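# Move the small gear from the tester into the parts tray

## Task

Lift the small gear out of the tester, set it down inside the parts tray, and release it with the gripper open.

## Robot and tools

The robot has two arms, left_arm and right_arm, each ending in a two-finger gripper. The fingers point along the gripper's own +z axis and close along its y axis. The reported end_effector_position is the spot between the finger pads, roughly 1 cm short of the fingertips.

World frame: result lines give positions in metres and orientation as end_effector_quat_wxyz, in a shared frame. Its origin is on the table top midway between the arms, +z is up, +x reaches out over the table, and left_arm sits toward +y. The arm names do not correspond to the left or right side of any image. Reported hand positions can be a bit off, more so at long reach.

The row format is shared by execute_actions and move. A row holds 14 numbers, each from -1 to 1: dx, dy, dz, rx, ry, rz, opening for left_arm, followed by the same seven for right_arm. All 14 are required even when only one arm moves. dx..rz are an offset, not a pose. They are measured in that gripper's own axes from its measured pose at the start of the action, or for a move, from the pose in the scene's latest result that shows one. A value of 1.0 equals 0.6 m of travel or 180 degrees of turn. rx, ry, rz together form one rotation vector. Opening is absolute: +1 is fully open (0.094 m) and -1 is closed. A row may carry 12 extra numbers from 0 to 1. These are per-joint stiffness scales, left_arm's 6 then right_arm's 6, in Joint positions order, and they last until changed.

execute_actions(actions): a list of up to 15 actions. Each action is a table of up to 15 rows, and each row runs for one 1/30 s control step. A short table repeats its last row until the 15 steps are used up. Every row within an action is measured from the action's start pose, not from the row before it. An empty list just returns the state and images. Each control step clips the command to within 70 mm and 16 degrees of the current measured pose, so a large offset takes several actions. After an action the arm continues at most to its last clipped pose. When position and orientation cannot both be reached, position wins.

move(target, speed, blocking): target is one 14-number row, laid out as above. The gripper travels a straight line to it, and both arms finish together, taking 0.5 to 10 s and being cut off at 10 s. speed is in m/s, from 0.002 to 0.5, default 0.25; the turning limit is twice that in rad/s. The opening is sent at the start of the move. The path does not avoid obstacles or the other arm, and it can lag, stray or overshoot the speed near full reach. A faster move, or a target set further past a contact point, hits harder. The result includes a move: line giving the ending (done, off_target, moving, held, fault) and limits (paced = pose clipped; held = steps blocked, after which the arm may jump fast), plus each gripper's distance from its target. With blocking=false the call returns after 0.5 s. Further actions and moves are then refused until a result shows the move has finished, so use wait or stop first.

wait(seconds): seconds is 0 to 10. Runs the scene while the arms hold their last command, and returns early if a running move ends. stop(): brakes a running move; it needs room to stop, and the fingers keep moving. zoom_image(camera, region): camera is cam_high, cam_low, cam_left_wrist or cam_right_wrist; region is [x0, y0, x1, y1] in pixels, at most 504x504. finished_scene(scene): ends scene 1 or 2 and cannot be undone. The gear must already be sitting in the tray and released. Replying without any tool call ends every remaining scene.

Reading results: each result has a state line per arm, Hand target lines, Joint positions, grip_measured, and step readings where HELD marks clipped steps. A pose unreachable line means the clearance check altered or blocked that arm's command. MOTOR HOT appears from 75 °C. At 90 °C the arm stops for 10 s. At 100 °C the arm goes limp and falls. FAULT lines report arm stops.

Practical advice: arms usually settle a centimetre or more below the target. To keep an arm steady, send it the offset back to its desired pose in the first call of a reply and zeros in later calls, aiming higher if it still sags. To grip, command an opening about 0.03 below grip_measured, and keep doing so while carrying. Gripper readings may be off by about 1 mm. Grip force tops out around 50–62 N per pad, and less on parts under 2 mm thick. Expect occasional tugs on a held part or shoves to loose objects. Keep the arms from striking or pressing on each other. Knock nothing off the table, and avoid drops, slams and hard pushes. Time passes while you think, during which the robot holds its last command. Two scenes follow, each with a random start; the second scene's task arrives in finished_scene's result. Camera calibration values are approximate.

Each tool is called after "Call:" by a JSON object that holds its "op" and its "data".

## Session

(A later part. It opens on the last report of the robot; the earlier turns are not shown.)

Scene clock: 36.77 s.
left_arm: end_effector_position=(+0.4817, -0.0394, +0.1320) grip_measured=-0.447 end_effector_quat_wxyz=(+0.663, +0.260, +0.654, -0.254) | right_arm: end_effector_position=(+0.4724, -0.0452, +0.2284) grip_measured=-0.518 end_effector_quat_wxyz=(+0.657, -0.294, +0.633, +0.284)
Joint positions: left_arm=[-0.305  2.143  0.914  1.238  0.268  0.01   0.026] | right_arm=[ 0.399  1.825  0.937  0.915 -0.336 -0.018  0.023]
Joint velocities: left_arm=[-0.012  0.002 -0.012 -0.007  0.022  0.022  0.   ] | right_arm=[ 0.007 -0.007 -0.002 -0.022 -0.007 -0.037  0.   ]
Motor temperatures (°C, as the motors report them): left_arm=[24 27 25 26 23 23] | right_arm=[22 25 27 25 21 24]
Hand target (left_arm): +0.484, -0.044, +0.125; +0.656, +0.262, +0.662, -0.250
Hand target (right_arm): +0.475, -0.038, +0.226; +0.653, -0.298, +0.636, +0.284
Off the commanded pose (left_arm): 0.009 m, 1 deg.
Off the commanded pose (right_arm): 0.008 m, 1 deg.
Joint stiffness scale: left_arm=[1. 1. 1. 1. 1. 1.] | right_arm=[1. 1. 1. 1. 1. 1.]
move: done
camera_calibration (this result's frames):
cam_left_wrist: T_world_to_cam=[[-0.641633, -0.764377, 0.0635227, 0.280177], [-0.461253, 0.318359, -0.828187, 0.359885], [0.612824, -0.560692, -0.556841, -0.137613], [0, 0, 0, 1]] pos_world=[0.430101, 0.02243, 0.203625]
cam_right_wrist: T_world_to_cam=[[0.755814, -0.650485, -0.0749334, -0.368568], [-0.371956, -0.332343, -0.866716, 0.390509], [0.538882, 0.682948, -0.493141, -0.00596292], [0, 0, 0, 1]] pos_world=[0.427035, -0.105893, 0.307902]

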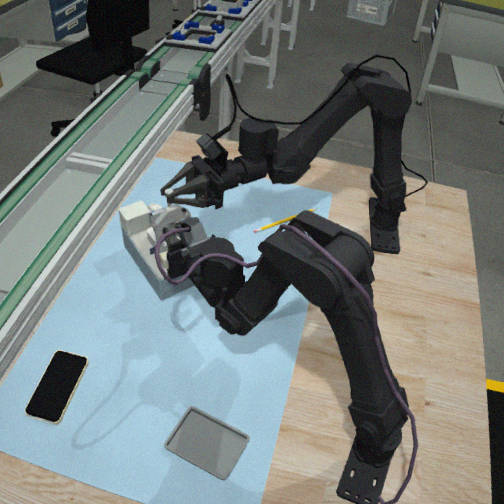

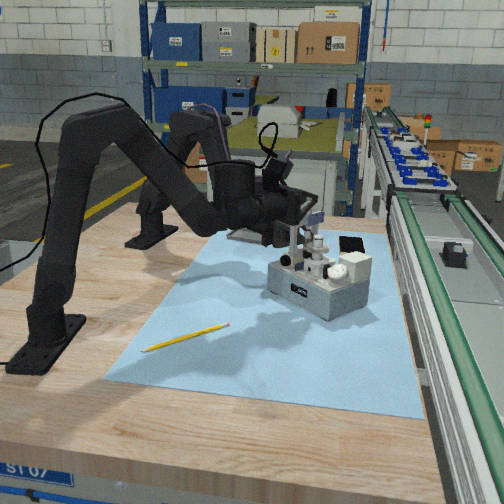

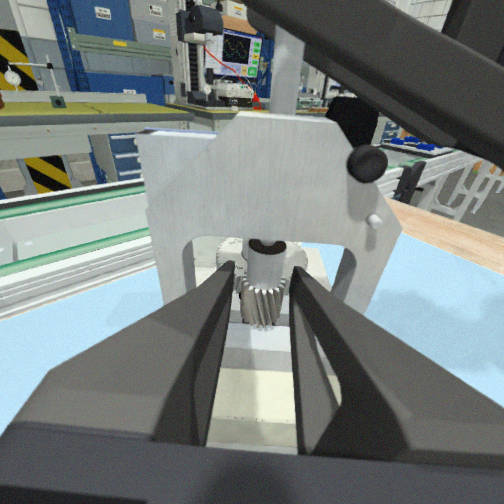

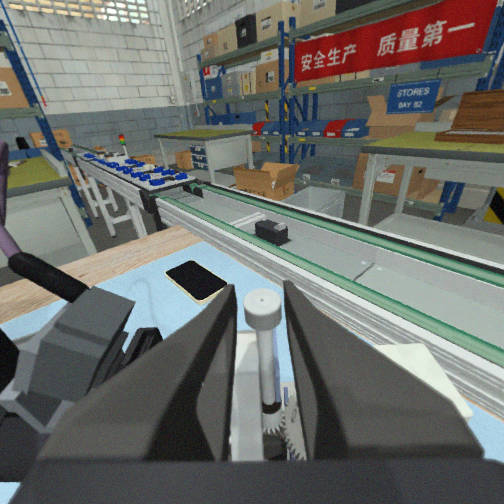

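Call:
{"op": "execute_actions", "data": {"actions": [[[0.012,-0.0023,0.0087,0,0.007,0,-0.47,0.0035,0.0033,0.0083,0,0.004,0,-0.54],[0.012,-0.0023,0.0087,0,0.007,0,-0.49,0.0035,0.0033,0.0083,0,0.004,0,-0.555],[0.012,-0.0023,0.0087,0,0.007,0,-0.51,0.0035,0.0033,0.0083,0,0.004,0,-0.57],[0.012,-0.0023,0.0087,0,0.007,0,-0.53,0.0035,0.0033,0.0083,0,0.004,0,-0.585],[0.012,-0.0023,0.0087,0,0.007,0,-0.545,0.0035,0.0033,0.0083,0,0.004,0,-0.6],[0.012,-0.0023,0.0087,0,0.007,0,-0.56,0.0035,0.0033,0.0083,0,0.004,0,-0.61],[0.012,-0.0023,0.0087,0,0.007,0,-0.575,0.0035,0.0033,0.0083,0,0.004,0,-0.62],[0.012,-0.0023,0.0087,0,0.007,0,-0.59,0.0035,0.0033,0.0083,0,0.004,0,-0.63],[0.012,-0.0023,0.0087,0,0.007,0,-0.6,0.0035,0.0033,0.0083,0,0.004,0,-0.64],[0.012,-0.0023,0.0087,0,0.007,0,-0.61,0.0035,0.0033,0.0083,0,0.004,0,-0.65],[0.012,-0.0023,0.0087,0,0.007,0,-0.62,0.0035,0.0033,0.0083,0,0.004,0,-0.66],[0.012,-0.0023,0.0087,0,0.007,0,-0.63,0.0035,0.0033,0.0083,0,0.004,0,-0.67],[0.012,-0.0023,0.0087,0,0.007,0,-0.64,0.0035,0.0033,0.0083,0,0.004,0,-0.68],[0.012,-0.0023,0.0087,0,0.007,0,-0.65,0.0035,0.0033,0.0083,0,0.004,0,-0.69],[0.012,-0.0023,0.0087,0,0.007,0,-0.66,0.0035,0.0033,0.0083,0,0.004,0,-0.70]]]}}

Call:
{"op": "wait", "data": {"seconds": 0.3}}

Scene clock: 39.00 s.
left_arm: end_effector_position=(+0.4817, -0.0395, +0.1317) grip_measured=-0.629 end_effector_quat_wxyz=(+0.663, +0.260, +0.655, -0.254) | right_arm: end_effector_position=(+0.4733, -0.0461, +0.2284) grip_measured=-0.684 end_effector_quat_wxyz=(+0.658, -0.292, +0.634, +0.282)
Joint positions: left_arm=[-0.305  2.143  0.914  1.237  0.267  0.01   0.017] | right_arm=[ 0.399  1.825  0.937  0.915 -0.329 -0.018  0.015]
Joint velocities: left_arm=[ 0.012 -0.012 -0.012  0.022  0.037 -0.051 -0.001] | right_arm=[-0.017  0.002 -0.002 -0.022 -0.11  -0.007 -0.007]
Motor temperatures (°C, as the motors report them): left_arm=[24 27 25 26 23 23] | right_arm=[22 26 27 26 21 24]
Hand target (left_arm): +0.484, -0.044, +0.125; +0.656, +0.263, +0.661, -0.251
Hand target (right_arm): +0.474, -0.040, +0.226; +0.653, -0.296, +0.637, +0.282
Off the commanded pose (left_arm): 0.009 m, 1 deg.
Off the commanded pose (right_arm): 0.006 m, 1 deg.
Joint stiffness scale: left_arm=[1. 1. 1. 1. 1. 1.] | right_arm=[1. 1. 1. 1. 1. 1.]
Step readings (end_effector_position):
0: left_arm (+0.4818, -0.0394, +0.1318) | right_arm (+0.4725, -0.0453, +0.2284)
1: left_arm (+0.4818, -0.0394, +0.1318) | right_arm (+0.4725, -0.0454, +0.2284)
2: left_arm (+0.4818, -0.0394, +0.1318) | right_arm (+0.4726, -0.0454, +0.2284)
4: left_arm (+0.4818, -0.0394, +0.1318) | right_arm (+0.4727, -0.0455, +0.2284)
8: left_arm (+0.4818, -0.0394, +0.1318) | right_arm (+0.4728, -0.0456, +0.2284)
15: end_effector_position above
camera_calibration (this result's frames):
cam_left_wrist: T_world_to_cam=[[-0.641568, -0.76441, 0.0637757, 0.279991], [-0.462096, 0.318792, -0.82755, 0.360006], [0.612257, -0.5604, -0.557758, -0.137395], [0, 0, 0, 1]] pos_world=[0.430111, 0.0222654, 0.203433]
cam_right_wrist: T_world_to_cam=[[0.751074, -0.655931, -0.0751156, -0.367821], [-0.374436, -0.329491, -0.866737, 0.391899], [0.54377, 0.67911, -0.493076, -0.0083911], [0, 0, 0, 1]] pos_world=[0.427565, -0.106439, 0.307907]

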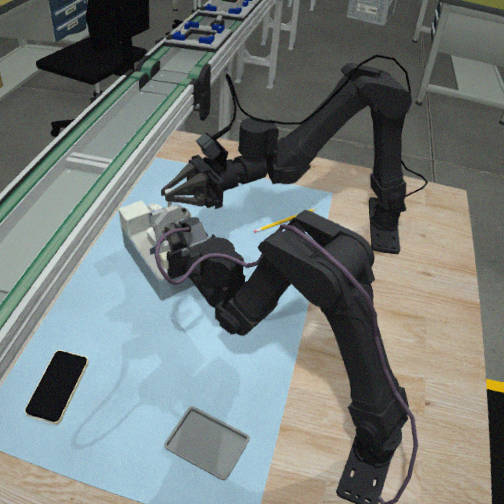

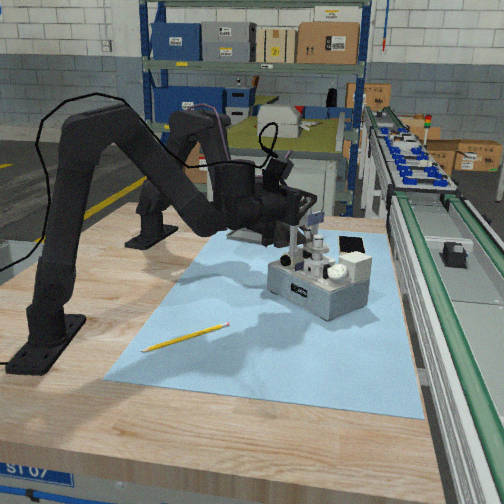

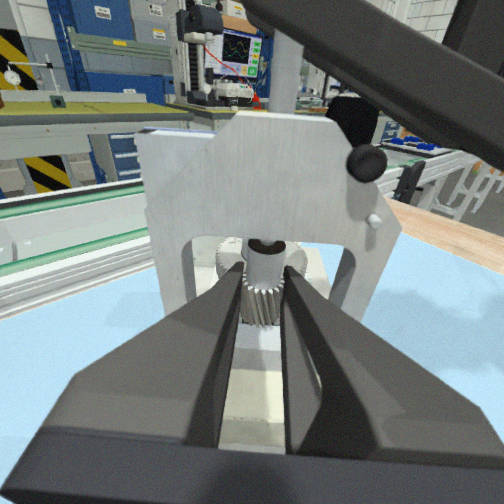

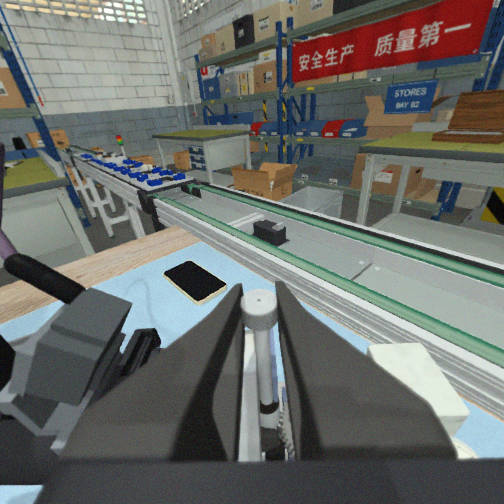

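Scene clock: 39.30 s.
left_arm: end_effector_position=(+0.4817, -0.0395, +0.1317) grip_measured=-0.629 end_effector_quat_wxyz=(+0.663, +0.260, +0.655, -0.254) | right_arm: end_effector_position=(+0.4733, -0.0461, +0.2284) grip_measured=-0.686 end_effector_quat_wxyz=(+0.658, -0.292, +0.634, +0.282)
Joint positions: left_arm=[-0.305  2.143  0.914  1.237  0.267  0.01   0.017] | right_arm=[ 0.399  1.825  0.937  0.915 -0.329 -0.018  0.015]
Joint velocities: left_arm=[-0.007  0.012 -0.007 -0.022  0.051  0.051 -0.001] | right_arm=[-0.007  0.007 -0.007  0.007  0.081  0.007 -0.001]
Motor temperatures (°C, as the motors report them): left_arm=[24 27 25 26 23 23] | right_arm=[22 26 27 26 21 24]
Hand target (left_arm): +0.484, -0.044, +0.125; +0.656, +0.263, +0.661, -0.251
Hand target (right_arm): +0.474, -0.040, +0.226; +0.653, -0.296, +0.637, +0.282
Off the commanded pose (left_arm): 0.009 m, 1 deg.
Off the commanded pose (right_arm): 0.006 m, 1 deg.
Joint stiffness scale: left_arm=[1. 1. 1. 1. 1. 1.] | right_arm=[1. 1. 1. 1. 1. 1.]
wait: 0.30 s; at rest by 0.17 s
camera_calibration (this result's frames):
cam_left_wrist: T_world_to_cam=[[-0.641568, -0.76441, 0.0637757, 0.279991], [-0.462096, 0.318792, -0.82755, 0.360006], [0.612257, -0.5604, -0.557758, -0.137395], [0, 0, 0, 1]] pos_world=[0.430111, 0.0222654, 0.203433]
cam_right_wrist: T_world_to_cam=[[0.751074, -0.655931, -0.0751156, -0.367821], [-0.374436, -0.329491, -0.866737, 0.391899], [0.54377, 0.67911, -0.493076, -0.0083911], [0, 0, 0, 1]] pos_world=[0.427565, -0.106439, 0.307907]

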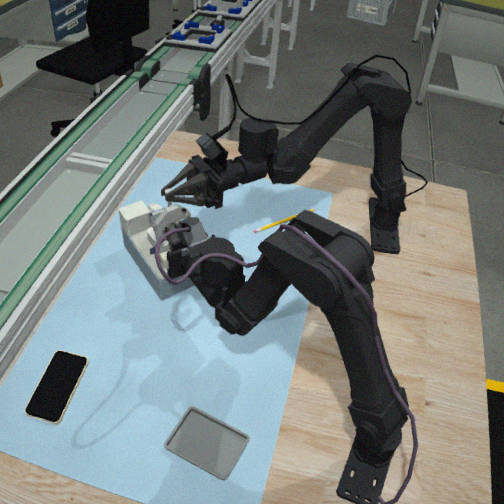

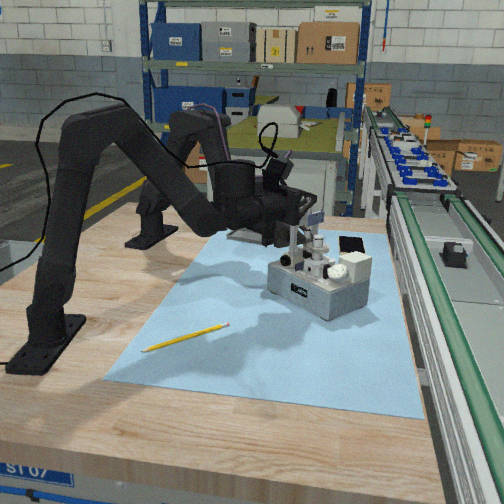

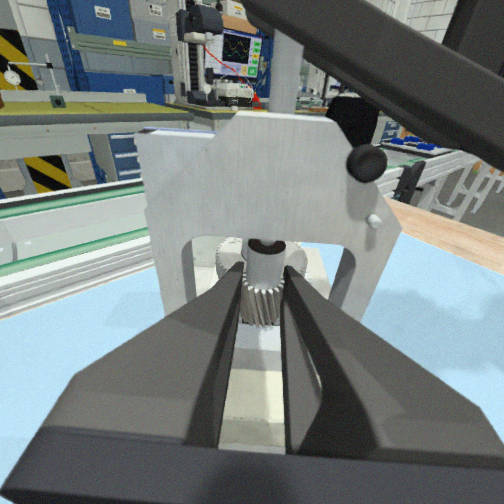

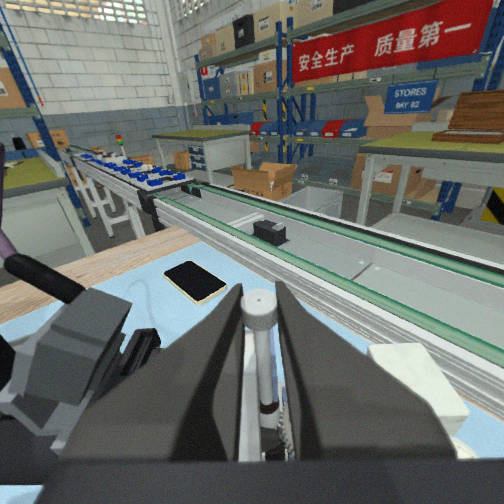

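Call:
{"op": "move", "data": {"target": [0.0115, -0.002, 0.008, 0.0, 0.006, 0.0, -0.665, -0.0367, 0.0017, 0.0033, 0.0, 0.0, 0.0, -0.725], "speed": 0.025}}

Scene clock: 40.83 s.
left_arm: end_effector_position=(+0.4817, -0.0395, +0.1317) grip_measured=-0.629 end_effector_quat_wxyz=(+0.662, +0.260, +0.655, -0.255) | right_arm: end_effector_position=(+0.4734, -0.0461, +0.2291) grip_measured=-0.701 end_effector_quat_wxyz=(+0.645, -0.293, +0.647, +0.280)
Joint positions: left_arm=[-0.305  2.143  0.914  1.237  0.267  0.009  0.017] | right_arm=[ 0.399  1.801  0.953  0.837 -0.329 -0.019  0.014]
Joint velocities: left_arm=[-0.012 -0.002 -0.017  0.022  0.066  0.022  0.   ] | right_arm=[-0.007 -0.027 -0.007 -0.007  0.066  0.037 -0.   ]
Motor temperatures (°C, as the motors report them): left_arm=[24 28 26 26 23 23] | right_arm=[22 26 28 26 21 24]
Hand target (left_arm): +0.484, -0.043, +0.125; +0.656, +0.263, +0.661, -0.252
Hand target (right_arm): +0.473, -0.044, +0.250; +0.658, -0.292, +0.634, +0.282
Off the commanded pose (left_arm): 0.008 m, 1 deg.
Off the commanded pose (right_arm): 0.021 m, 2 deg.
Joint stiffness scale: left_arm=[1. 1. 1. 1. 1. 1.] | right_arm=[1. 1. 1. 1. 1. 1.]
move: off_target (right_arm)
camera_calibration (this result's frames):
cam_left_wrist: T_world_to_cam=[[-0.641524, -0.764351, 0.0649165, 0.279823], [-0.462735, 0.3181, -0.827459, 0.360274], [0.611819, -0.560874, -0.557761, -0.137202], [0, 0, 0, 1]] pos_world=[0.430167, 0.0223261, 0.203421]
cam_right_wrist: T_world_to_cam=[[0.748241, -0.657787, -0.0863276, -0.364007], [-0.401917, -0.345918, -0.847823, 0.400444], [0.527824, 0.669072, -0.523205, 0.00596514], [0, 0, 0, 1]] pos_world=[0.430162, -0.104909, 0.311203]

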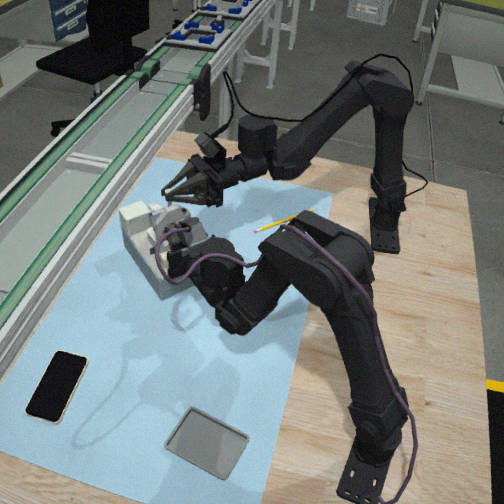

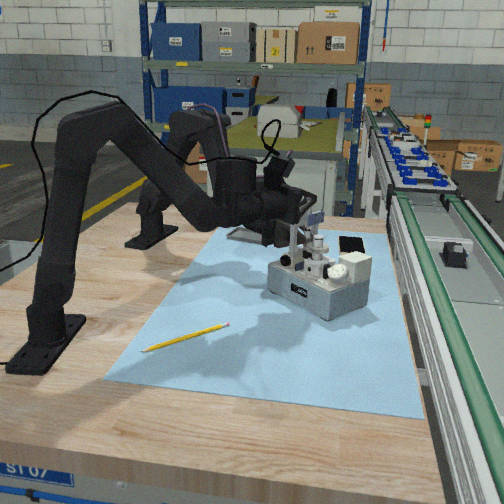

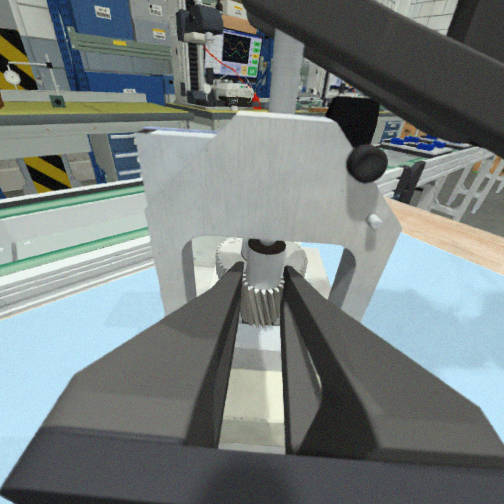

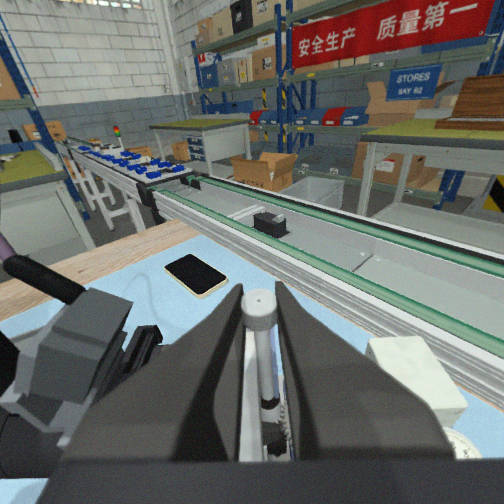

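Call:
{"op": "execute_actions", "data": {"actions": [[[0.0115,-0.002,0.008,0,0.006,0,-0.665,-0.037,0,0.002,0,-0.013,0,-0.735],[0.0115,-0.002,0.008,0,0.006,0,-0.665,-0.039,0,0.002,0,-0.014,0,-0.735],[0.0115,-0.002,0.008,0,0.006,0,-0.665,-0.041,0,0.002,0,-0.015,0,-0.735],[0.0115,-0.002,0.008,0,0.006,0,-0.665,-0.043,0,0.002,0,-0.016,0,-0.735],[0.0115,-0.002,0.008,0,0.006,0,-0.665,-0.045,0,0.002,0,-0.017,0,-0.735],[0.0115,-0.002,0.008,0,0.006,0,-0.665,-0.047,0,0.002,0,-0.018,0,-0.735],[0.0115,-0.002,0.008,0,0.006,0,-0.665,-0.049,0,0.002,0,-0.019,0,-0.735],[0.0115,-0.002,0.008,0,0.006,0,-0.665,-0.051,0,0.002,0,-0.02,0,-0.735],[0.0115,-0.002,0.008,0,0.006,0,-0.665,-0.053,0,0.002,0,-0.021,0,-0.735],[0.0115,-0.002,0.008,0,0.006,0,-0.665,-0.055,0,0.002,0,-0.022,0,-0.735],[0.0115,-0.002,0.008,0,0.006,0,-0.665,-0.057,0,0.002,0,-0.023,0,-0.735],[0.0115,-0.002,0.008,0,0.006,0,-0.665,-0.059,0,0.002,0,-0.024,0,-0.735],[0.0115,-0.002,0.008,0,0.006,0,-0.665,-0.061,0,0.002,0,-0.025,0,-0.735],[0.0115,-0.002,0.008,0,0.006,0,-0.665,-0.063,0,0.002,0,-0.026,0,-0.735],[0.0115,-0.002,0.008,0,0.006,0,-0.665,-0.065,0,0.002,0,-0.027,0,-0.735]]]}}

Call:
{"op": "wait", "data": {"seconds": 0.4}}

Scene clock: 42.83 s.
left_arm: end_effector_position=(+0.4817, -0.0395, +0.1317) grip_measured=-0.629 end_effector_quat_wxyz=(+0.662, +0.260, +0.655, -0.255) | right_arm: end_effector_position=(+0.4735, -0.0461, +0.2296) grip_measured=-0.701 end_effector_quat_wxyz=(+0.644, -0.292, +0.648, +0.282)
Joint positions: left_arm=[-0.305  2.143  0.914  1.237  0.267  0.009  0.017] | right_arm=[ 0.399  1.8    0.955  0.833 -0.329 -0.014  0.014]
Joint velocities: left_arm=[ 0.017 -0.007  0.007  0.022 -0.037  0.007 -0.   ] | right_arm=[-0.017  0.002  0.002 -0.022 -0.007  0.051 -0.   ]
Motor temperatures (°C, as the motors report them): left_arm=[24 28 26 26 23 23] | right_arm=[22 27 28 26 21 24]
Hand target (left_arm): +0.484, -0.043, +0.125; +0.656, +0.262, +0.661, -0.252
Hand target (right_arm): +0.473, -0.046, +0.268; +0.672, -0.281, +0.619, +0.292
Off the commanded pose (left_arm): 0.008 m, 1 deg.
Off the commanded pose (right_arm): 0.038 m, 5 deg.
Joint stiffness scale: left_arm=[1. 1. 1. 1. 1. 1.] | right_arm=[1. 1. 1. 1. 1. 1.]
Step readings (end_effector_position):
0: left_arm (+0.4817, -0.0395, +0.1317) | right_arm (+0.4734, -0.0461, +0.2292)
1: left_arm (+0.4817, -0.0395, +0.1317) | right_arm (+0.4734, -0.0461, +0.2292)
2: left_arm (+0.4817, -0.0395, +0.1317) | right_arm (+0.4734, -0.0461, +0.2292)
4: left_arm (+0.4817, -0.0395, +0.1317) | right_arm (+0.4734, -0.0461, +0.2292)
8: left_arm (+0.4817, -0.0395, +0.1317) | right_arm (+0.4734, -0.0461, +0.2292)
15: end_effector_position above
camera_calibration (this result's frames):
cam_left_wrist: T_world_to_cam=[[-0.641524, -0.764351, 0.0649165, 0.279823], [-0.462735, 0.3181, -0.827459, 0.360274], [0.611819, -0.560874, -0.557761, -0.137202], [0, 0, 0, 1]] pos_world=[0.430167, 0.0223261, 0.203421]
cam_right_wrist: T_world_to_cam=[[0.74785, -0.657546, -0.0913942, -0.362631], [-0.405334, -0.343233, -0.847287, 0.402559], [0.525761, 0.670689, -0.523213, 0.00722677], [0, 0, 0, 1]] pos_world=[0.430565, -0.105122, 0.311722]

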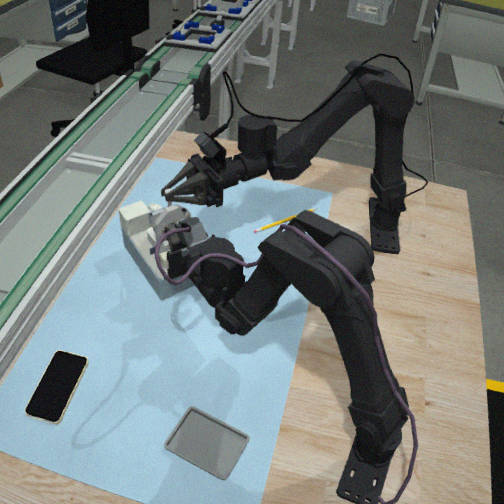

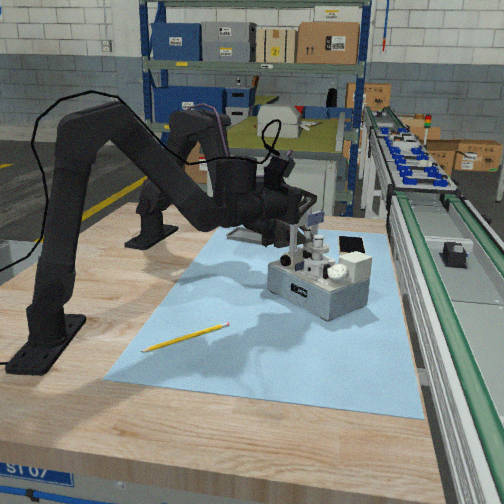

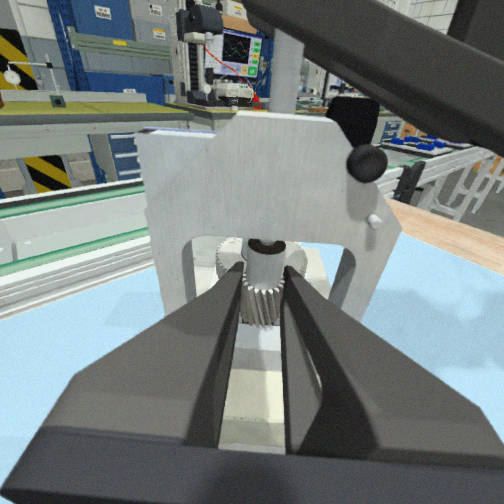

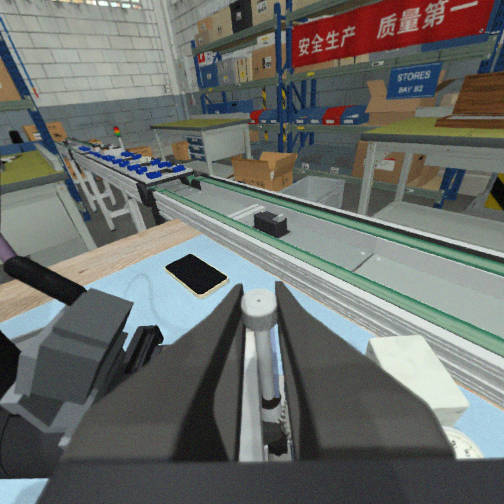

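Scene clock: 43.23 s.
left_arm: end_effector_position=(+0.4817, -0.0395, +0.1317) grip_measured=-0.629 end_effector_quat_wxyz=(+0.662, +0.260, +0.655, -0.255) | right_arm: end_effector_position=(+0.4735, -0.0461, +0.2296) grip_measured=-0.701 end_effector_quat_wxyz=(+0.644, -0.291, +0.648, +0.282)
Joint positions: left_arm=[-0.305  2.143  0.914  1.237  0.267  0.009  0.017] | right_arm=[ 0.399  1.8    0.955  0.833 -0.329 -0.013  0.014]
Joint velocities: left_arm=[-0.012  0.012  0.007  0.007  0.007 -0.037  0.001] | right_arm=[-0.027  0.012  0.002  0.037  0.11   0.007 -0.001]
Motor temperatures (°C, as the motors report them): left_arm=[24 28 26 26 23 23] | right_arm=[22 27 28 26 21 24]
Hand target (left_arm): +0.484, -0.043, +0.125; +0.656, +0.262, +0.661, -0.252
Hand target (right_arm): +0.473, -0.046, +0.267; +0.672, -0.281, +0.619, +0.292
Off the commanded pose (left_arm): 0.008 m, 1 deg.
Off the commanded pose (right_arm): 0.038 m, 5 deg.
Joint stiffness scale: left_arm=[1. 1. 1. 1. 1. 1.] | right_arm=[1. 1. 1. 1. 1. 1.]
wait: 0.40 s; at rest by 0.17 s
camera_calibration (this result's frames):
cam_left_wrist: T_world_to_cam=[[-0.641524, -0.764351, 0.0649165, 0.279823], [-0.462735, 0.3181, -0.827459, 0.360274], [0.611819, -0.560874, -0.557761, -0.137202], [0, 0, 0, 1]] pos_world=[0.430167, 0.0223261, 0.203421]
cam_right_wrist: T_world_to_cam=[[0.747735, -0.657464, -0.0929134, -0.362224], [-0.406298, -0.342359, -0.847179, 0.403031], [0.52518, 0.671216, -0.52312, 0.00750485], [0, 0, 0, 1]] pos_world=[0.430657, -0.105206, 0.31171]

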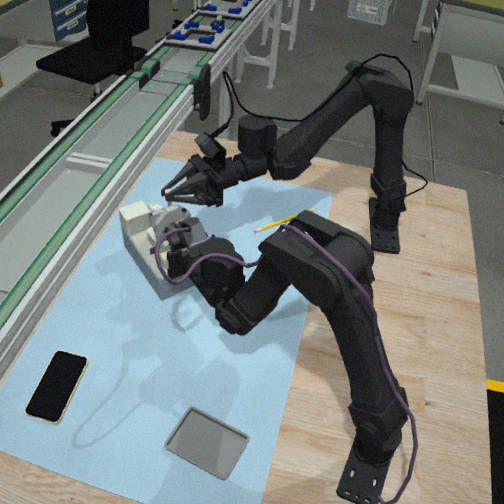

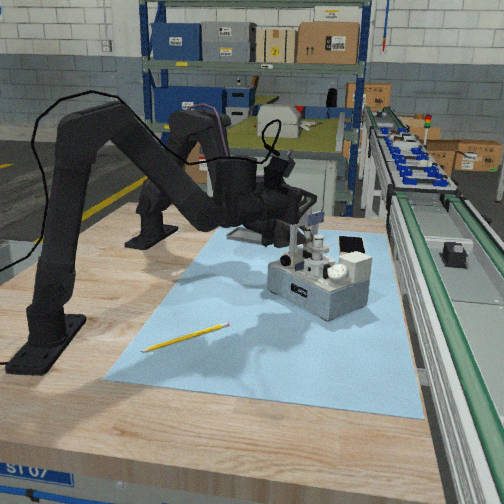

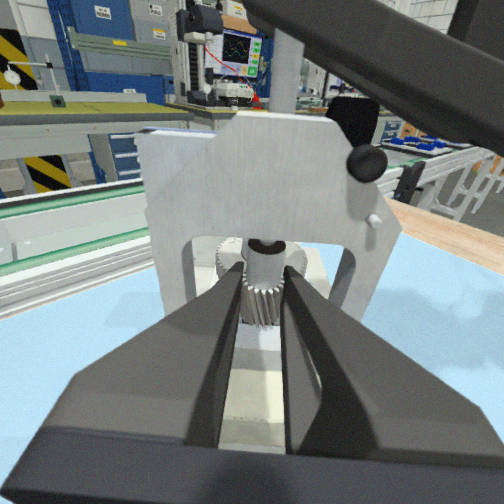

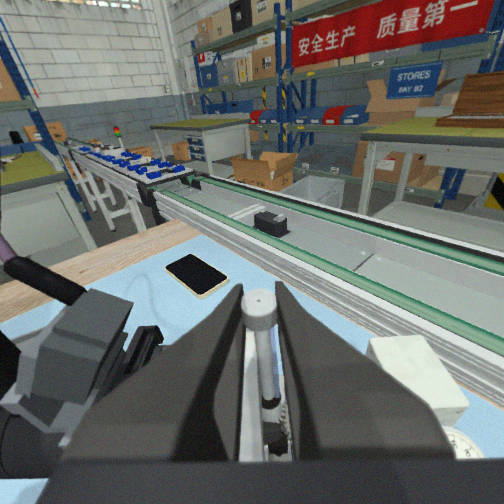

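Call:
{"op": "execute_actions", "data": {"actions": [[[0.0115,-0.002,0.008,0,0.006,0,-0.665,-0.066,0,0.0,0,-0.028,0,-0.735],[0.0115,-0.002,0.008,0,0.006,0,-0.665,-0.069,0,0.0,0,-0.0295,0,-0.735],[0.0115,-0.002,0.008,0,0.006,0,-0.665,-0.072,0,0.0,0,-0.031,0,-0.735],[0.0115,-0.002,0.008,0,0.006,0,-0.665,-0.075,0,0.0,0,-0.0325,0,-0.735],[0.0115,-0.002,0.008,0,0.006,0,-0.665,-0.078,0,0.0,0,-0.034,0,-0.735],[0.0115,-0.002,0.008,0,0.006,0,-0.665,-0.081,0,0.0,0,-0.035,0,-0.735],[0.0115,-0.002,0.008,0,0.006,0,-0.665,-0.084,0,0.0,0,-0.036,0,-0.735],[0.0115,-0.002,0.008,0,0.006,0,-0.665,-0.087,0,0.0,0,-0.037,0,-0.735],[0.0115,-0.002,0.008,0,0.006,0,-0.665,-0.09,0,0.0,0,-0.038,0,-0.735],[0.0115,-0.002,0.008,0,0.006,0,-0.665,-0.093,0,0.0,0,-0.039,0,-0.735],[0.0115,-0.002,0.008,0,0.006,0,-0.665,-0.096,0,0.0,0,-0.04,0,-0.735],[0.0115,-0.002,0.008,0,0.006,0,-0.665,-0.098,0,0.0,0,-0.041,0,-0.735],[0.0115,-0.002,0.008,0,0.006,0,-0.665,-0.1,0,0.0,0,-0.042,0,-0.735],[0.0115,-0.002,0.008,0,0.006,0,-0.665,-0.1,0,0.0,0,-0.042,0,-0.735],[0.0115,-0.002,0.008,0,0.006,0,-0.665,-0.1,0,0.0,0,-0.042,0,-0.735]]]}}

Scene clock: 44.63 s.
left_arm: end_effector_position=(+0.4817, -0.0395, +0.1317) grip_measured=-0.629 end_effector_quat_wxyz=(+0.662, +0.260, +0.655, -0.255) | right_arm: end_effector_position=(+0.4734, -0.0462, +0.2310) grip_measured=-0.701 end_effector_quat_wxyz=(+0.638, -0.288, +0.655, +0.285)
Joint positions: left_arm=[-0.305  2.143  0.914  1.237  0.267  0.009  0.017] | right_arm=[ 0.399  1.789  0.963  0.801 -0.328 -0.002  0.014]
Joint velocities: left_arm=[ 0.012 -0.027 -0.012  0.022 -0.007 -0.066 -0.   ] | right_arm=[ 0.002 -0.012 -0.007 -0.081 -0.007 -0.007 -0.001]
Motor temperatures (°C, as the motors report them): left_arm=[24 28 26 26 23 23] | right_arm=[22 28 28 26 21 24]
Hand target (left_arm): +0.484, -0.043, +0.125; +0.656, +0.262, +0.661, -0.252
Hand target (right_arm): +0.471, -0.047, +0.289; +0.685, -0.273, +0.605, +0.301
Off the commanded pose (left_arm): 0.008 m, 1 deg.
Off the commanded pose (right_arm): 0.059 m, 8 deg.
Joint stiffness scale: left_arm=[1. 1. 1. 1. 1. 1.] | right_arm=[1. 1. 1. 1. 1. 1.]
Step readings (end_effector_position):
0: left_arm (+0.4817, -0.0395, +0.1317) | right_arm (+0.4735, -0.0461, +0.2296)
1: left_arm (+0.4817, -0.0395, +0.1317) | right_arm (+0.4734, -0.0461, +0.2299)
2: left_arm (+0.4817, -0.0395, +0.1317) | right_arm (+0.4733, -0.0462, +0.2299)
4: left_arm (+0.4817, -0.0395, +0.1317) | right_arm (+0.4733, -0.0462, +0.2299)
8: left_arm (+0.4817, -0.0395, +0.1317) | right_arm (+0.4734, -0.0462, +0.2306)
15: end_effector_position above
camera_calibration (this result's frames):
cam_left_wrist: T_world_to_cam=[[-0.641524, -0.764351, 0.0649165, 0.279823], [-0.462735, 0.3181, -0.827459, 0.360274], [0.611819, -0.560874, -0.557761, -0.137202], [0, 0, 0, 1]] pos_world=[0.430167, 0.0223261, 0.203421]
cam_right_wrist: T_world_to_cam=[[0.745397, -0.657816, -0.107991, -0.357539], [-0.42301, -0.341547, -0.83929, 0.410208], [0.515214, 0.671286, -0.53285, 0.0153068], [0, 0, 0, 1]] pos_world=[0.432145, -0.105365, 0.313829]

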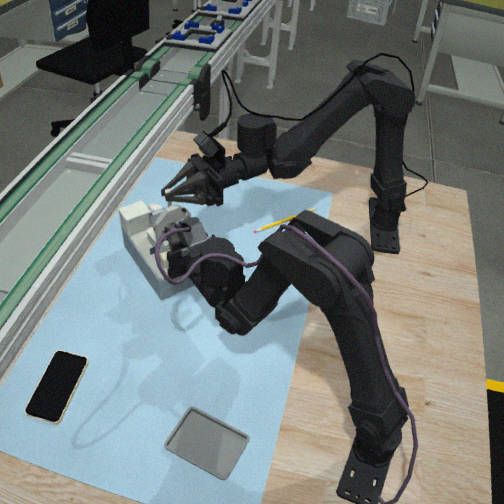

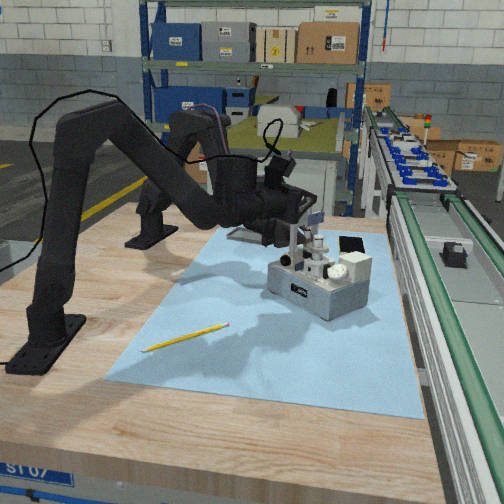

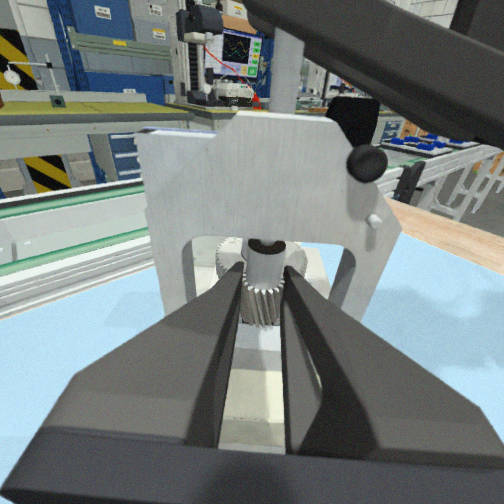

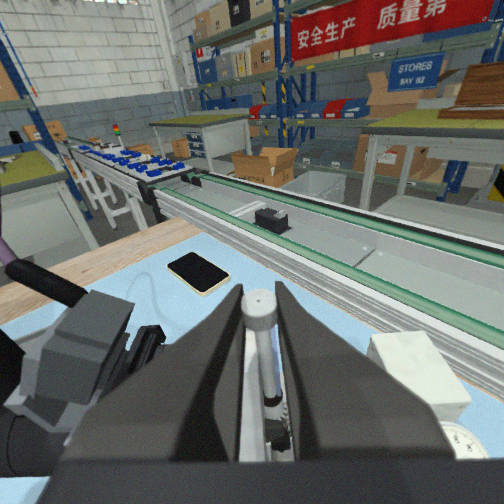

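Call:
{"op": "wait", "data": {"seconds": 0}}

Call:
{"op": "zoom_image", "data": {"camera": "cam_left_wrist", "region": [210, 220, 330, 340]}}

Call:
{"op": "zoom_image", "data": {"camera": "cam_right_wrist", "region": [210, 270, 320, 465]}}

Scene clock: 44.80 s.
left_arm: end_effector_position=(+0.4817, -0.0395, +0.1317) grip_measured=-0.629 end_effector_quat_wxyz=(+0.662, +0.260, +0.655, -0.255) | right_arm: end_effector_position=(+0.4734, -0.0462, +0.2307) grip_measured=-0.701 end_effector_quat_wxyz=(+0.637, -0.288, +0.655, +0.285)
Joint positions: left_arm=[-0.305  2.143  0.914  1.237  0.267  0.009  0.017] | right_arm=[ 0.399  1.789  0.963  0.799 -0.328 -0.002  0.014]
Joint velocities: left_arm=[-0.017 -0.012  0.002 -0.037 -0.037  0.007 -0.001] | right_arm=[ 0.007 -0.002 -0.012 -0.007 -0.051 -0.095  0.   ]
Motor temperatures (°C, as the motors report them): left_arm=[24 28 26 26 23 23] | right_arm=[22 28 28 26 21 24]
Hand target (left_arm): +0.484, -0.043, +0.125; +0.656, +0.262, +0.661, -0.252
Hand target (right_arm): +0.471, -0.047, +0.288; +0.685, -0.273, +0.605, +0.301
Off the commanded pose (left_arm): 0.008 m, 1 deg.
Off the commanded pose (right_arm): 0.059 m, 8 deg.
Joint stiffness scale: left_arm=[1. 1. 1. 1. 1. 1.] | right_arm=[1. 1. 1. 1. 1. 1.]
camera_calibration (this result's frames):
cam_left_wrist: T_world_to_cam=[[-0.641524, -0.764351, 0.0649165, 0.279823], [-0.462735, 0.3181, -0.827459, 0.360274], [0.611819, -0.560874, -0.557761, -0.137202], [0, 0, 0, 1]] pos_world=[0.430167, 0.0223261, 0.203421]
cam_right_wrist: T_world_to_cam=[[0.745179, -0.657895, -0.109005, -0.357234], [-0.424649, -0.342104, -0.838235, 0.410483], [0.51418, 0.670924, -0.534303, 0.0159724], [0, 0, 0, 1]] pos_world=[0.432302, -0.105311, 0.313675]

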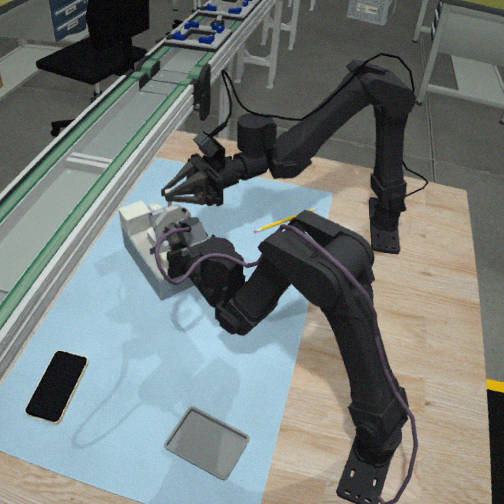

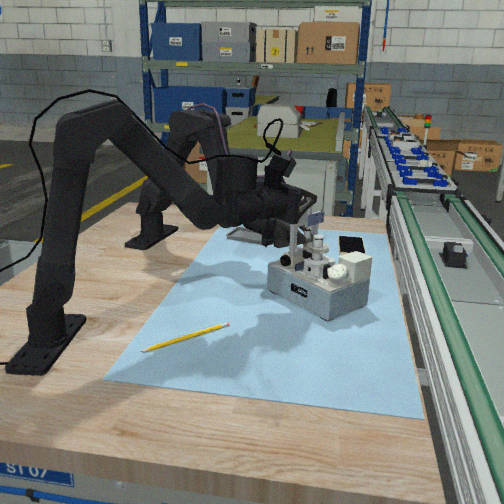

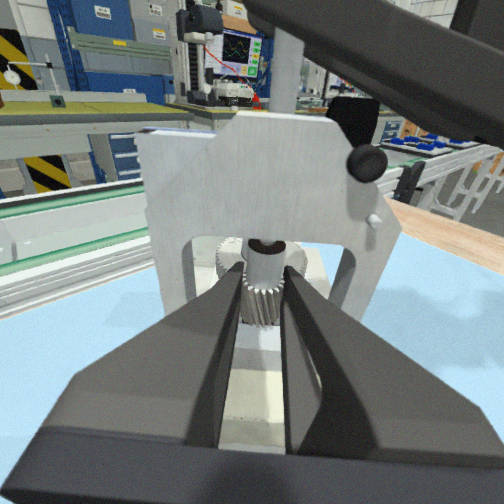

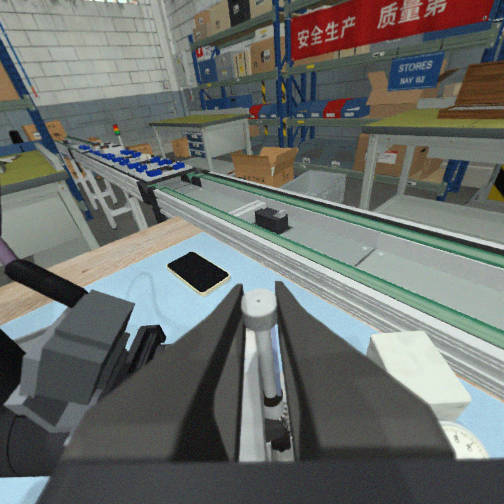

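Region (210, 220, 330, 340) of cam_left_wrist's 504x504 image, scaled by 4.200, with more detail than that image has.

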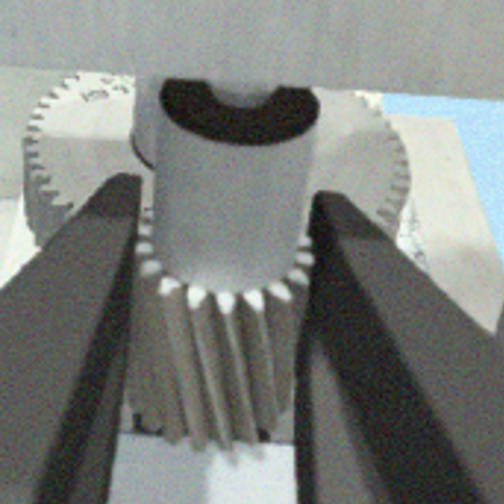

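Region (210, 270, 320, 465) of cam_right_wrist's 504x504 image, scaled by 2.585, with more detail than that image has; it fills the left 284 columns of this view, and the rest is white.

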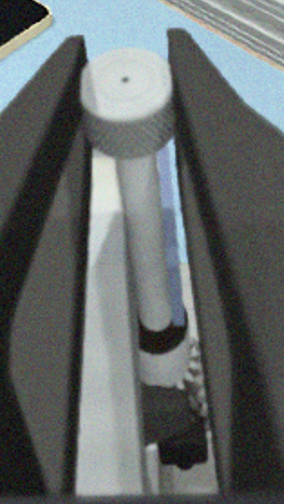

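Call:
{"op": "execute_actions", "data": {"actions": [[[0.0115,-0.002,0.008,0,0.006,0,-0.665,-0.1,0,0.0,0,-0.045,0,-0.735],[0.0115,-0.002,0.008,0,0.006,0,-0.665,-0.102,0,0.0,0,-0.046,0,-0.735],[0.0115,-0.002,0.008,0,0.006,0,-0.665,-0.104,0,0.0,0,-0.047,-0.001,-0.735],[0.0115,-0.002,0.008,0,0.006,0,-0.665,-0.106,0,0.0,0,-0.048,-0.002,-0.735],[0.0115,-0.002,0.008,0,0.006,0,-0.665,-0.108,0,0.0,0,-0.049,-0.003,-0.735],[0.0115,-0.002,0.008,0,0.006,0,-0.665,-0.11,0,0.0,0,-0.05,-0.004,-0.735],[0.0115,-0.002,0.008,0,0.006,0,-0.665,-0.112,0,0.0,0,-0.051,-0.005,-0.735],[0.0115,-0.002,0.008,0,0.006,0,-0.665,-0.114,0,0.0,0,-0.052,-0.006,-0.735],[0.0115,-0.002,0.008,0,0.006,0,-0.665,-0.116,0,0.0,0,-0.053,-0.007,-0.735],[0.0115,-0.002,0.008,0,0.006,0,-0.665,-0.118,0,0.0,0,-0.053,-0.008,-0.735],[0.0115,-0.002,0.008,0,0.006,0,-0.665,-0.12,0,0.0,0,-0.053,-0.009,-0.735],[0.0115,-0.002,0.008,0,0.006,0,-0.665,-0.122,0,0.0,0,-0.053,-0.01,-0.735],[0.0115,-0.002,0.008,0,0.006,0,-0.665,-0.124,0,0.0,0,-0.053,-0.011,-0.735],[0.0115,-0.002,0.008,0,0.006,0,-0.665,-0.126,0,0.0,0,-0.053,-0.012,-0.735],[0.0115,-0.002,0.008,0,0.006,0,-0.665,-0.128,0,0.0,0,-0.053,-0.013,-0.735]]]}}

Scene clock: 48.63 s.
left_arm: end_effector_position=(+0.4817, -0.0395, +0.1317) grip_measured=-0.629 end_effector_quat_wxyz=(+0.662, +0.260, +0.655, -0.255) | right_arm: end_effector_position=(+0.4734, -0.0461, +0.2333) grip_measured=-0.701 end_effector_quat_wxyz=(+0.632, -0.288, +0.661, +0.286)
Joint positions: left_arm=[-0.305  2.143  0.914  1.237  0.267  0.009  0.017] | right_arm=[ 0.399  1.776  0.976  0.758 -0.329  0.001  0.014]
Joint velocities: left_arm=[ 0.002 -0.017  0.027  0.051 -0.066 -0.051 -0.002] | right_arm=[ 0.012 -0.056  0.027 -0.11   0.125 -0.037  0.001]
Motor temperatures (°C, as the motors report them): left_arm=[24 29 26 26 23 23] | right_arm=[22 29 29 28 21 24]
Hand target (left_arm): +0.484, -0.043, +0.125; +0.656, +0.262, +0.661, -0.252
Hand target (right_arm): +0.470, -0.048, +0.306; +0.695, -0.277, +0.594, +0.295
Off the commanded pose (left_arm): 0.008 m, 1 deg.
Off the commanded pose (right_arm): 0.074 m, 11 deg.
Joint stiffness scale: left_arm=[1. 1. 1. 1. 1. 1.] | right_arm=[1. 1. 1. 1. 1. 1.]
Step readings (end_effector_position):
0: left_arm (+0.4817, -0.0395, +0.1317) | right_arm (+0.4734, -0.0462, +0.2310)
1: left_arm (+0.4817, -0.0395, +0.1317) | right_arm (+0.4734, -0.0462, +0.2310)
2: left_arm (+0.4817, -0.0395, +0.1317) | right_arm (+0.4734, -0.0461, +0.2310)
4: left_arm (+0.4817, -0.0395, +0.1317) | right_arm (+0.4734, -0.0461, +0.2312)
8: left_arm (+0.4817, -0.0395, +0.1317) | right_arm (+0.4734, -0.0461, +0.2315)
15: end_effector_position above
camera_calibration (this result's frames):
cam_left_wrist: T_world_to_cam=[[-0.641524, -0.764351, 0.0649165, 0.279823], [-0.462735, 0.3181, -0.827459, 0.360274], [0.611819, -0.560874, -0.557761, -0.137202], [0, 0, 0, 1]] pos_world=[0.430167, 0.0223261, 0.203421]
cam_right_wrist: T_world_to_cam=[[0.743725, -0.658305, -0.116227, -0.354572], [-0.436816, -0.346965, -0.829944, 0.416292], [0.506029, 0.66802, -0.545604, 0.0236059], [0, 0, 0, 1]] pos_world=[0.433601, -0.104747, 0.317167]

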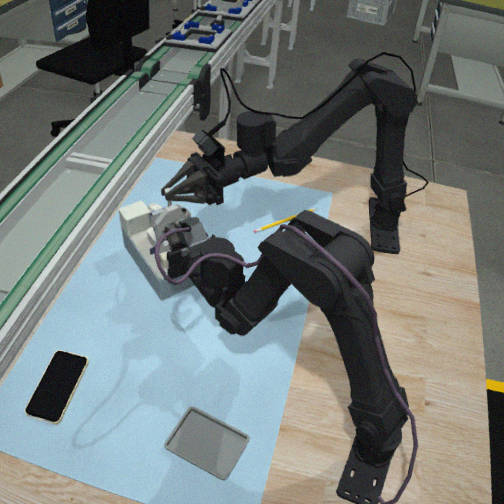

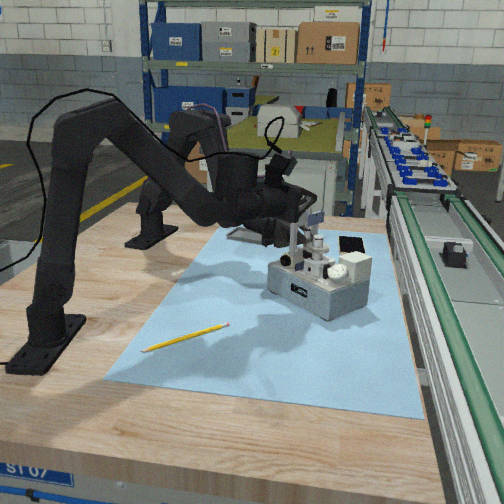

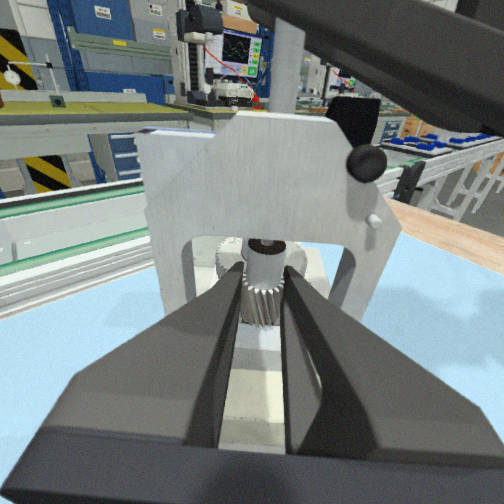

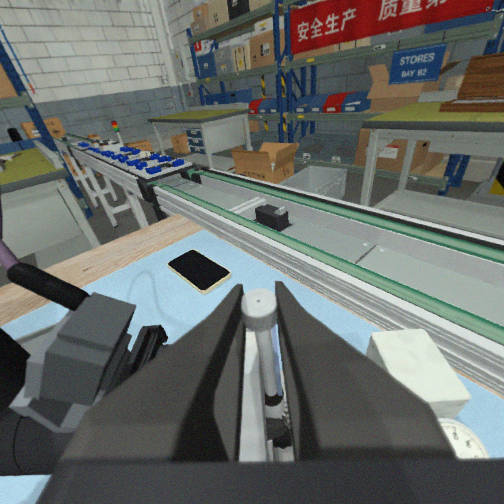

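Call:
{"op": "execute_actions", "data": {"actions": [[[0.0115,-0.002,0.008,0,0.006,0,-0.665,-0.125,0,-0.004,0,-0.06,-0.015,-0.735],[0.0115,-0.002,0.008,0,0.006,0,-0.665,-0.127,0,-0.004,0,-0.061,-0.015,-0.735],[0.0115,-0.002,0.008,0,0.006,0,-0.665,-0.129,0,-0.004,0,-0.062,-0.015,-0.735],[0.0115,-0.002,0.008,0,0.006,0,-0.665,-0.131,0,-0.004,0,-0.063,-0.015,-0.735],[0.0115,-0.002,0.008,0,0.006,0,-0.665,-0.133,0,-0.004,0,-0.064,-0.015,-0.735],[0.0115,-0.002,0.008,0,0.006,0,-0.665,-0.135,0,-0.004,0,-0.064,-0.015,-0.735],[0.0115,-0.002,0.008,0,0.006,0,-0.665,-0.137,0,-0.004,0,-0.064,-0.015,-0.735],[0.0115,-0.002,0.008,0,0.006,0,-0.665,-0.139,0,-0.004,0,-0.064,-0.015,-0.735],[0.0115,-0.002,0.008,0,0.006,0,-0.665,-0.141,0,-0.004,0,-0.064,-0.015,-0.735],[0.0115,-0.002,0.008,0,0.006,0,-0.665,-0.143,0,-0.004,0,-0.064,-0.015,-0.735],[0.0115,-0.002,0.008,0,0.006,0,-0.665,-0.145,0,-0.004,0,-0.064,-0.015,-0.735],[0.0115,-0.002,0.008,0,0.006,0,-0.665,-0.147,0,-0.004,0,-0.064,-0.015,-0.735],[0.0115,-0.002,0.008,0,0.006,0,-0.665,-0.149,0,-0.004,0,-0.064,-0.015,-0.735],[0.0115,-0.002,0.008,0,0.006,0,-0.665,-0.15,0,-0.004,0,-0.064,-0.015,-0.735],[0.0115,-0.002,0.008,0,0.006,0,-0.665,-0.15,0,-0.004,0,-0.064,-0.015,-0.735]]]}}

Scene clock: 49.87 s.
left_arm: end_effector_position=(+0.4817, -0.0395, +0.1317) grip_measured=-0.629 end_effector_quat_wxyz=(+0.662, +0.260, +0.655, -0.255) | right_arm: end_effector_position=(+0.4733, -0.0462, +0.2398) grip_measured=-0.701 end_effector_quat_wxyz=(+0.629, -0.289, +0.664, +0.284)
Joint positions: left_arm=[-0.305  2.143  0.914  1.237  0.267  0.009  0.017] | right_arm=[ 0.399  1.758  0.994  0.713 -0.329 -0.003  0.014]
Joint velocities: left_arm=[ 0.017 -0.007 -0.002 -0.051 -0.037  0.066  0.   ] | right_arm=[ 0.012 -0.042  0.051 -0.139 -0.022  0.037 -0.   ]
Motor temperatures (°C, as the motors report them): left_arm=[24 29 26 26 23 23] | right_arm=[22 30 29 28 21 24]
Hand target (left_arm): +0.484, -0.043, +0.125; +0.656, +0.262, +0.661, -0.252
Hand target (right_arm): +0.469, -0.050, +0.321; +0.700, -0.275, +0.588, +0.298
Off the commanded pose (left_arm): 0.008 m, 1 deg.
Off the commanded pose (right_arm): 0.084 m, 12 deg.
Joint stiffness scale: left_arm=[1. 1. 1. 1. 1. 1.] | right_arm=[1. 1. 1. 1. 1. 1.]
Step readings (end_effector_position):
0: left_arm (+0.4817, -0.0395, +0.1317) | right_arm (+0.4734, -0.0461, +0.2346)
1: left_arm (+0.4817, -0.0395, +0.1317) | right_arm (+0.4734, -0.0461, +0.2346)
2: left_arm (+0.4817, -0.0395, +0.1317) | right_arm (+0.4734, -0.0461, +0.2346)
4: left_arm (+0.4817, -0.0395, +0.1317) | right_arm (+0.4734, -0.0461, +0.2346)
8: left_arm (+0.4817, -0.0395, +0.1317) | right_arm (+0.4732, -0.0462, +0.2351)
15: end_effector_position above
camera_calibration (this result's frames):
cam_left_wrist: T_world_to_cam=[[-0.641524, -0.764351, 0.0649165, 0.279823], [-0.462735, 0.3181, -0.827459, 0.360274], [0.611819, -0.560874, -0.557761, -0.137202], [0, 0, 0, 1]] pos_world=[0.430167, 0.0223261, 0.203421]
cam_right_wrist: T_world_to_cam=[[0.743195, -0.659013, -0.115596, -0.353705], [-0.44132, -0.352981, -0.82501, 0.42228], [0.502889, 0.664159, -0.553169, 0.0303783], [0, 0, 0, 1]] pos_world=[0.433955, -0.104215, 0.324302]

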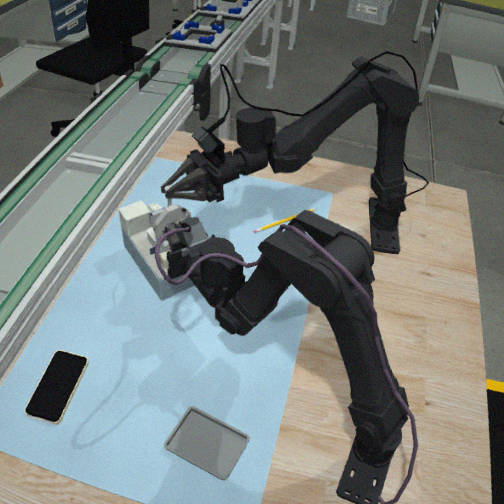

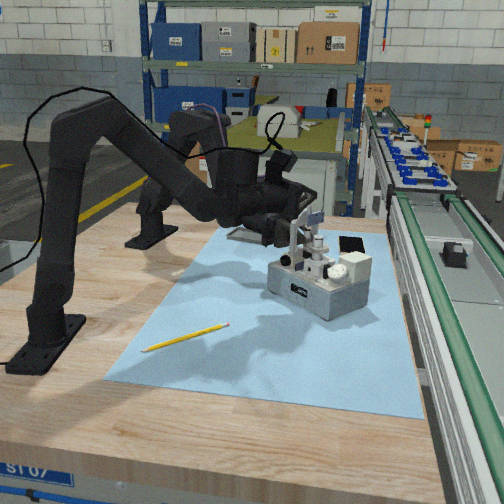

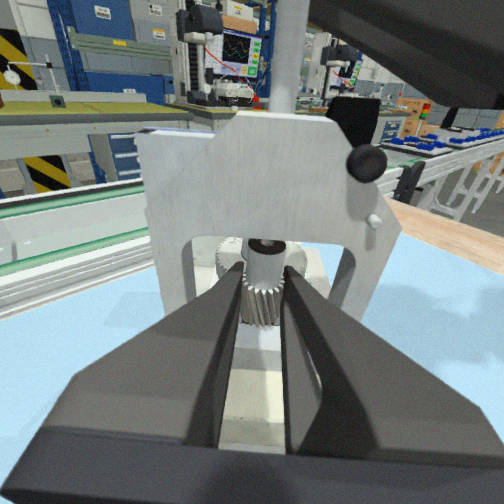

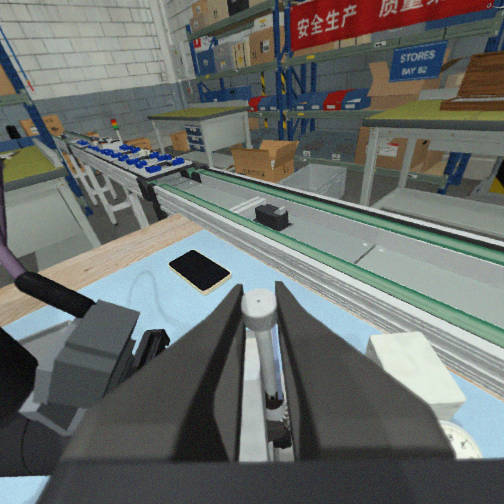

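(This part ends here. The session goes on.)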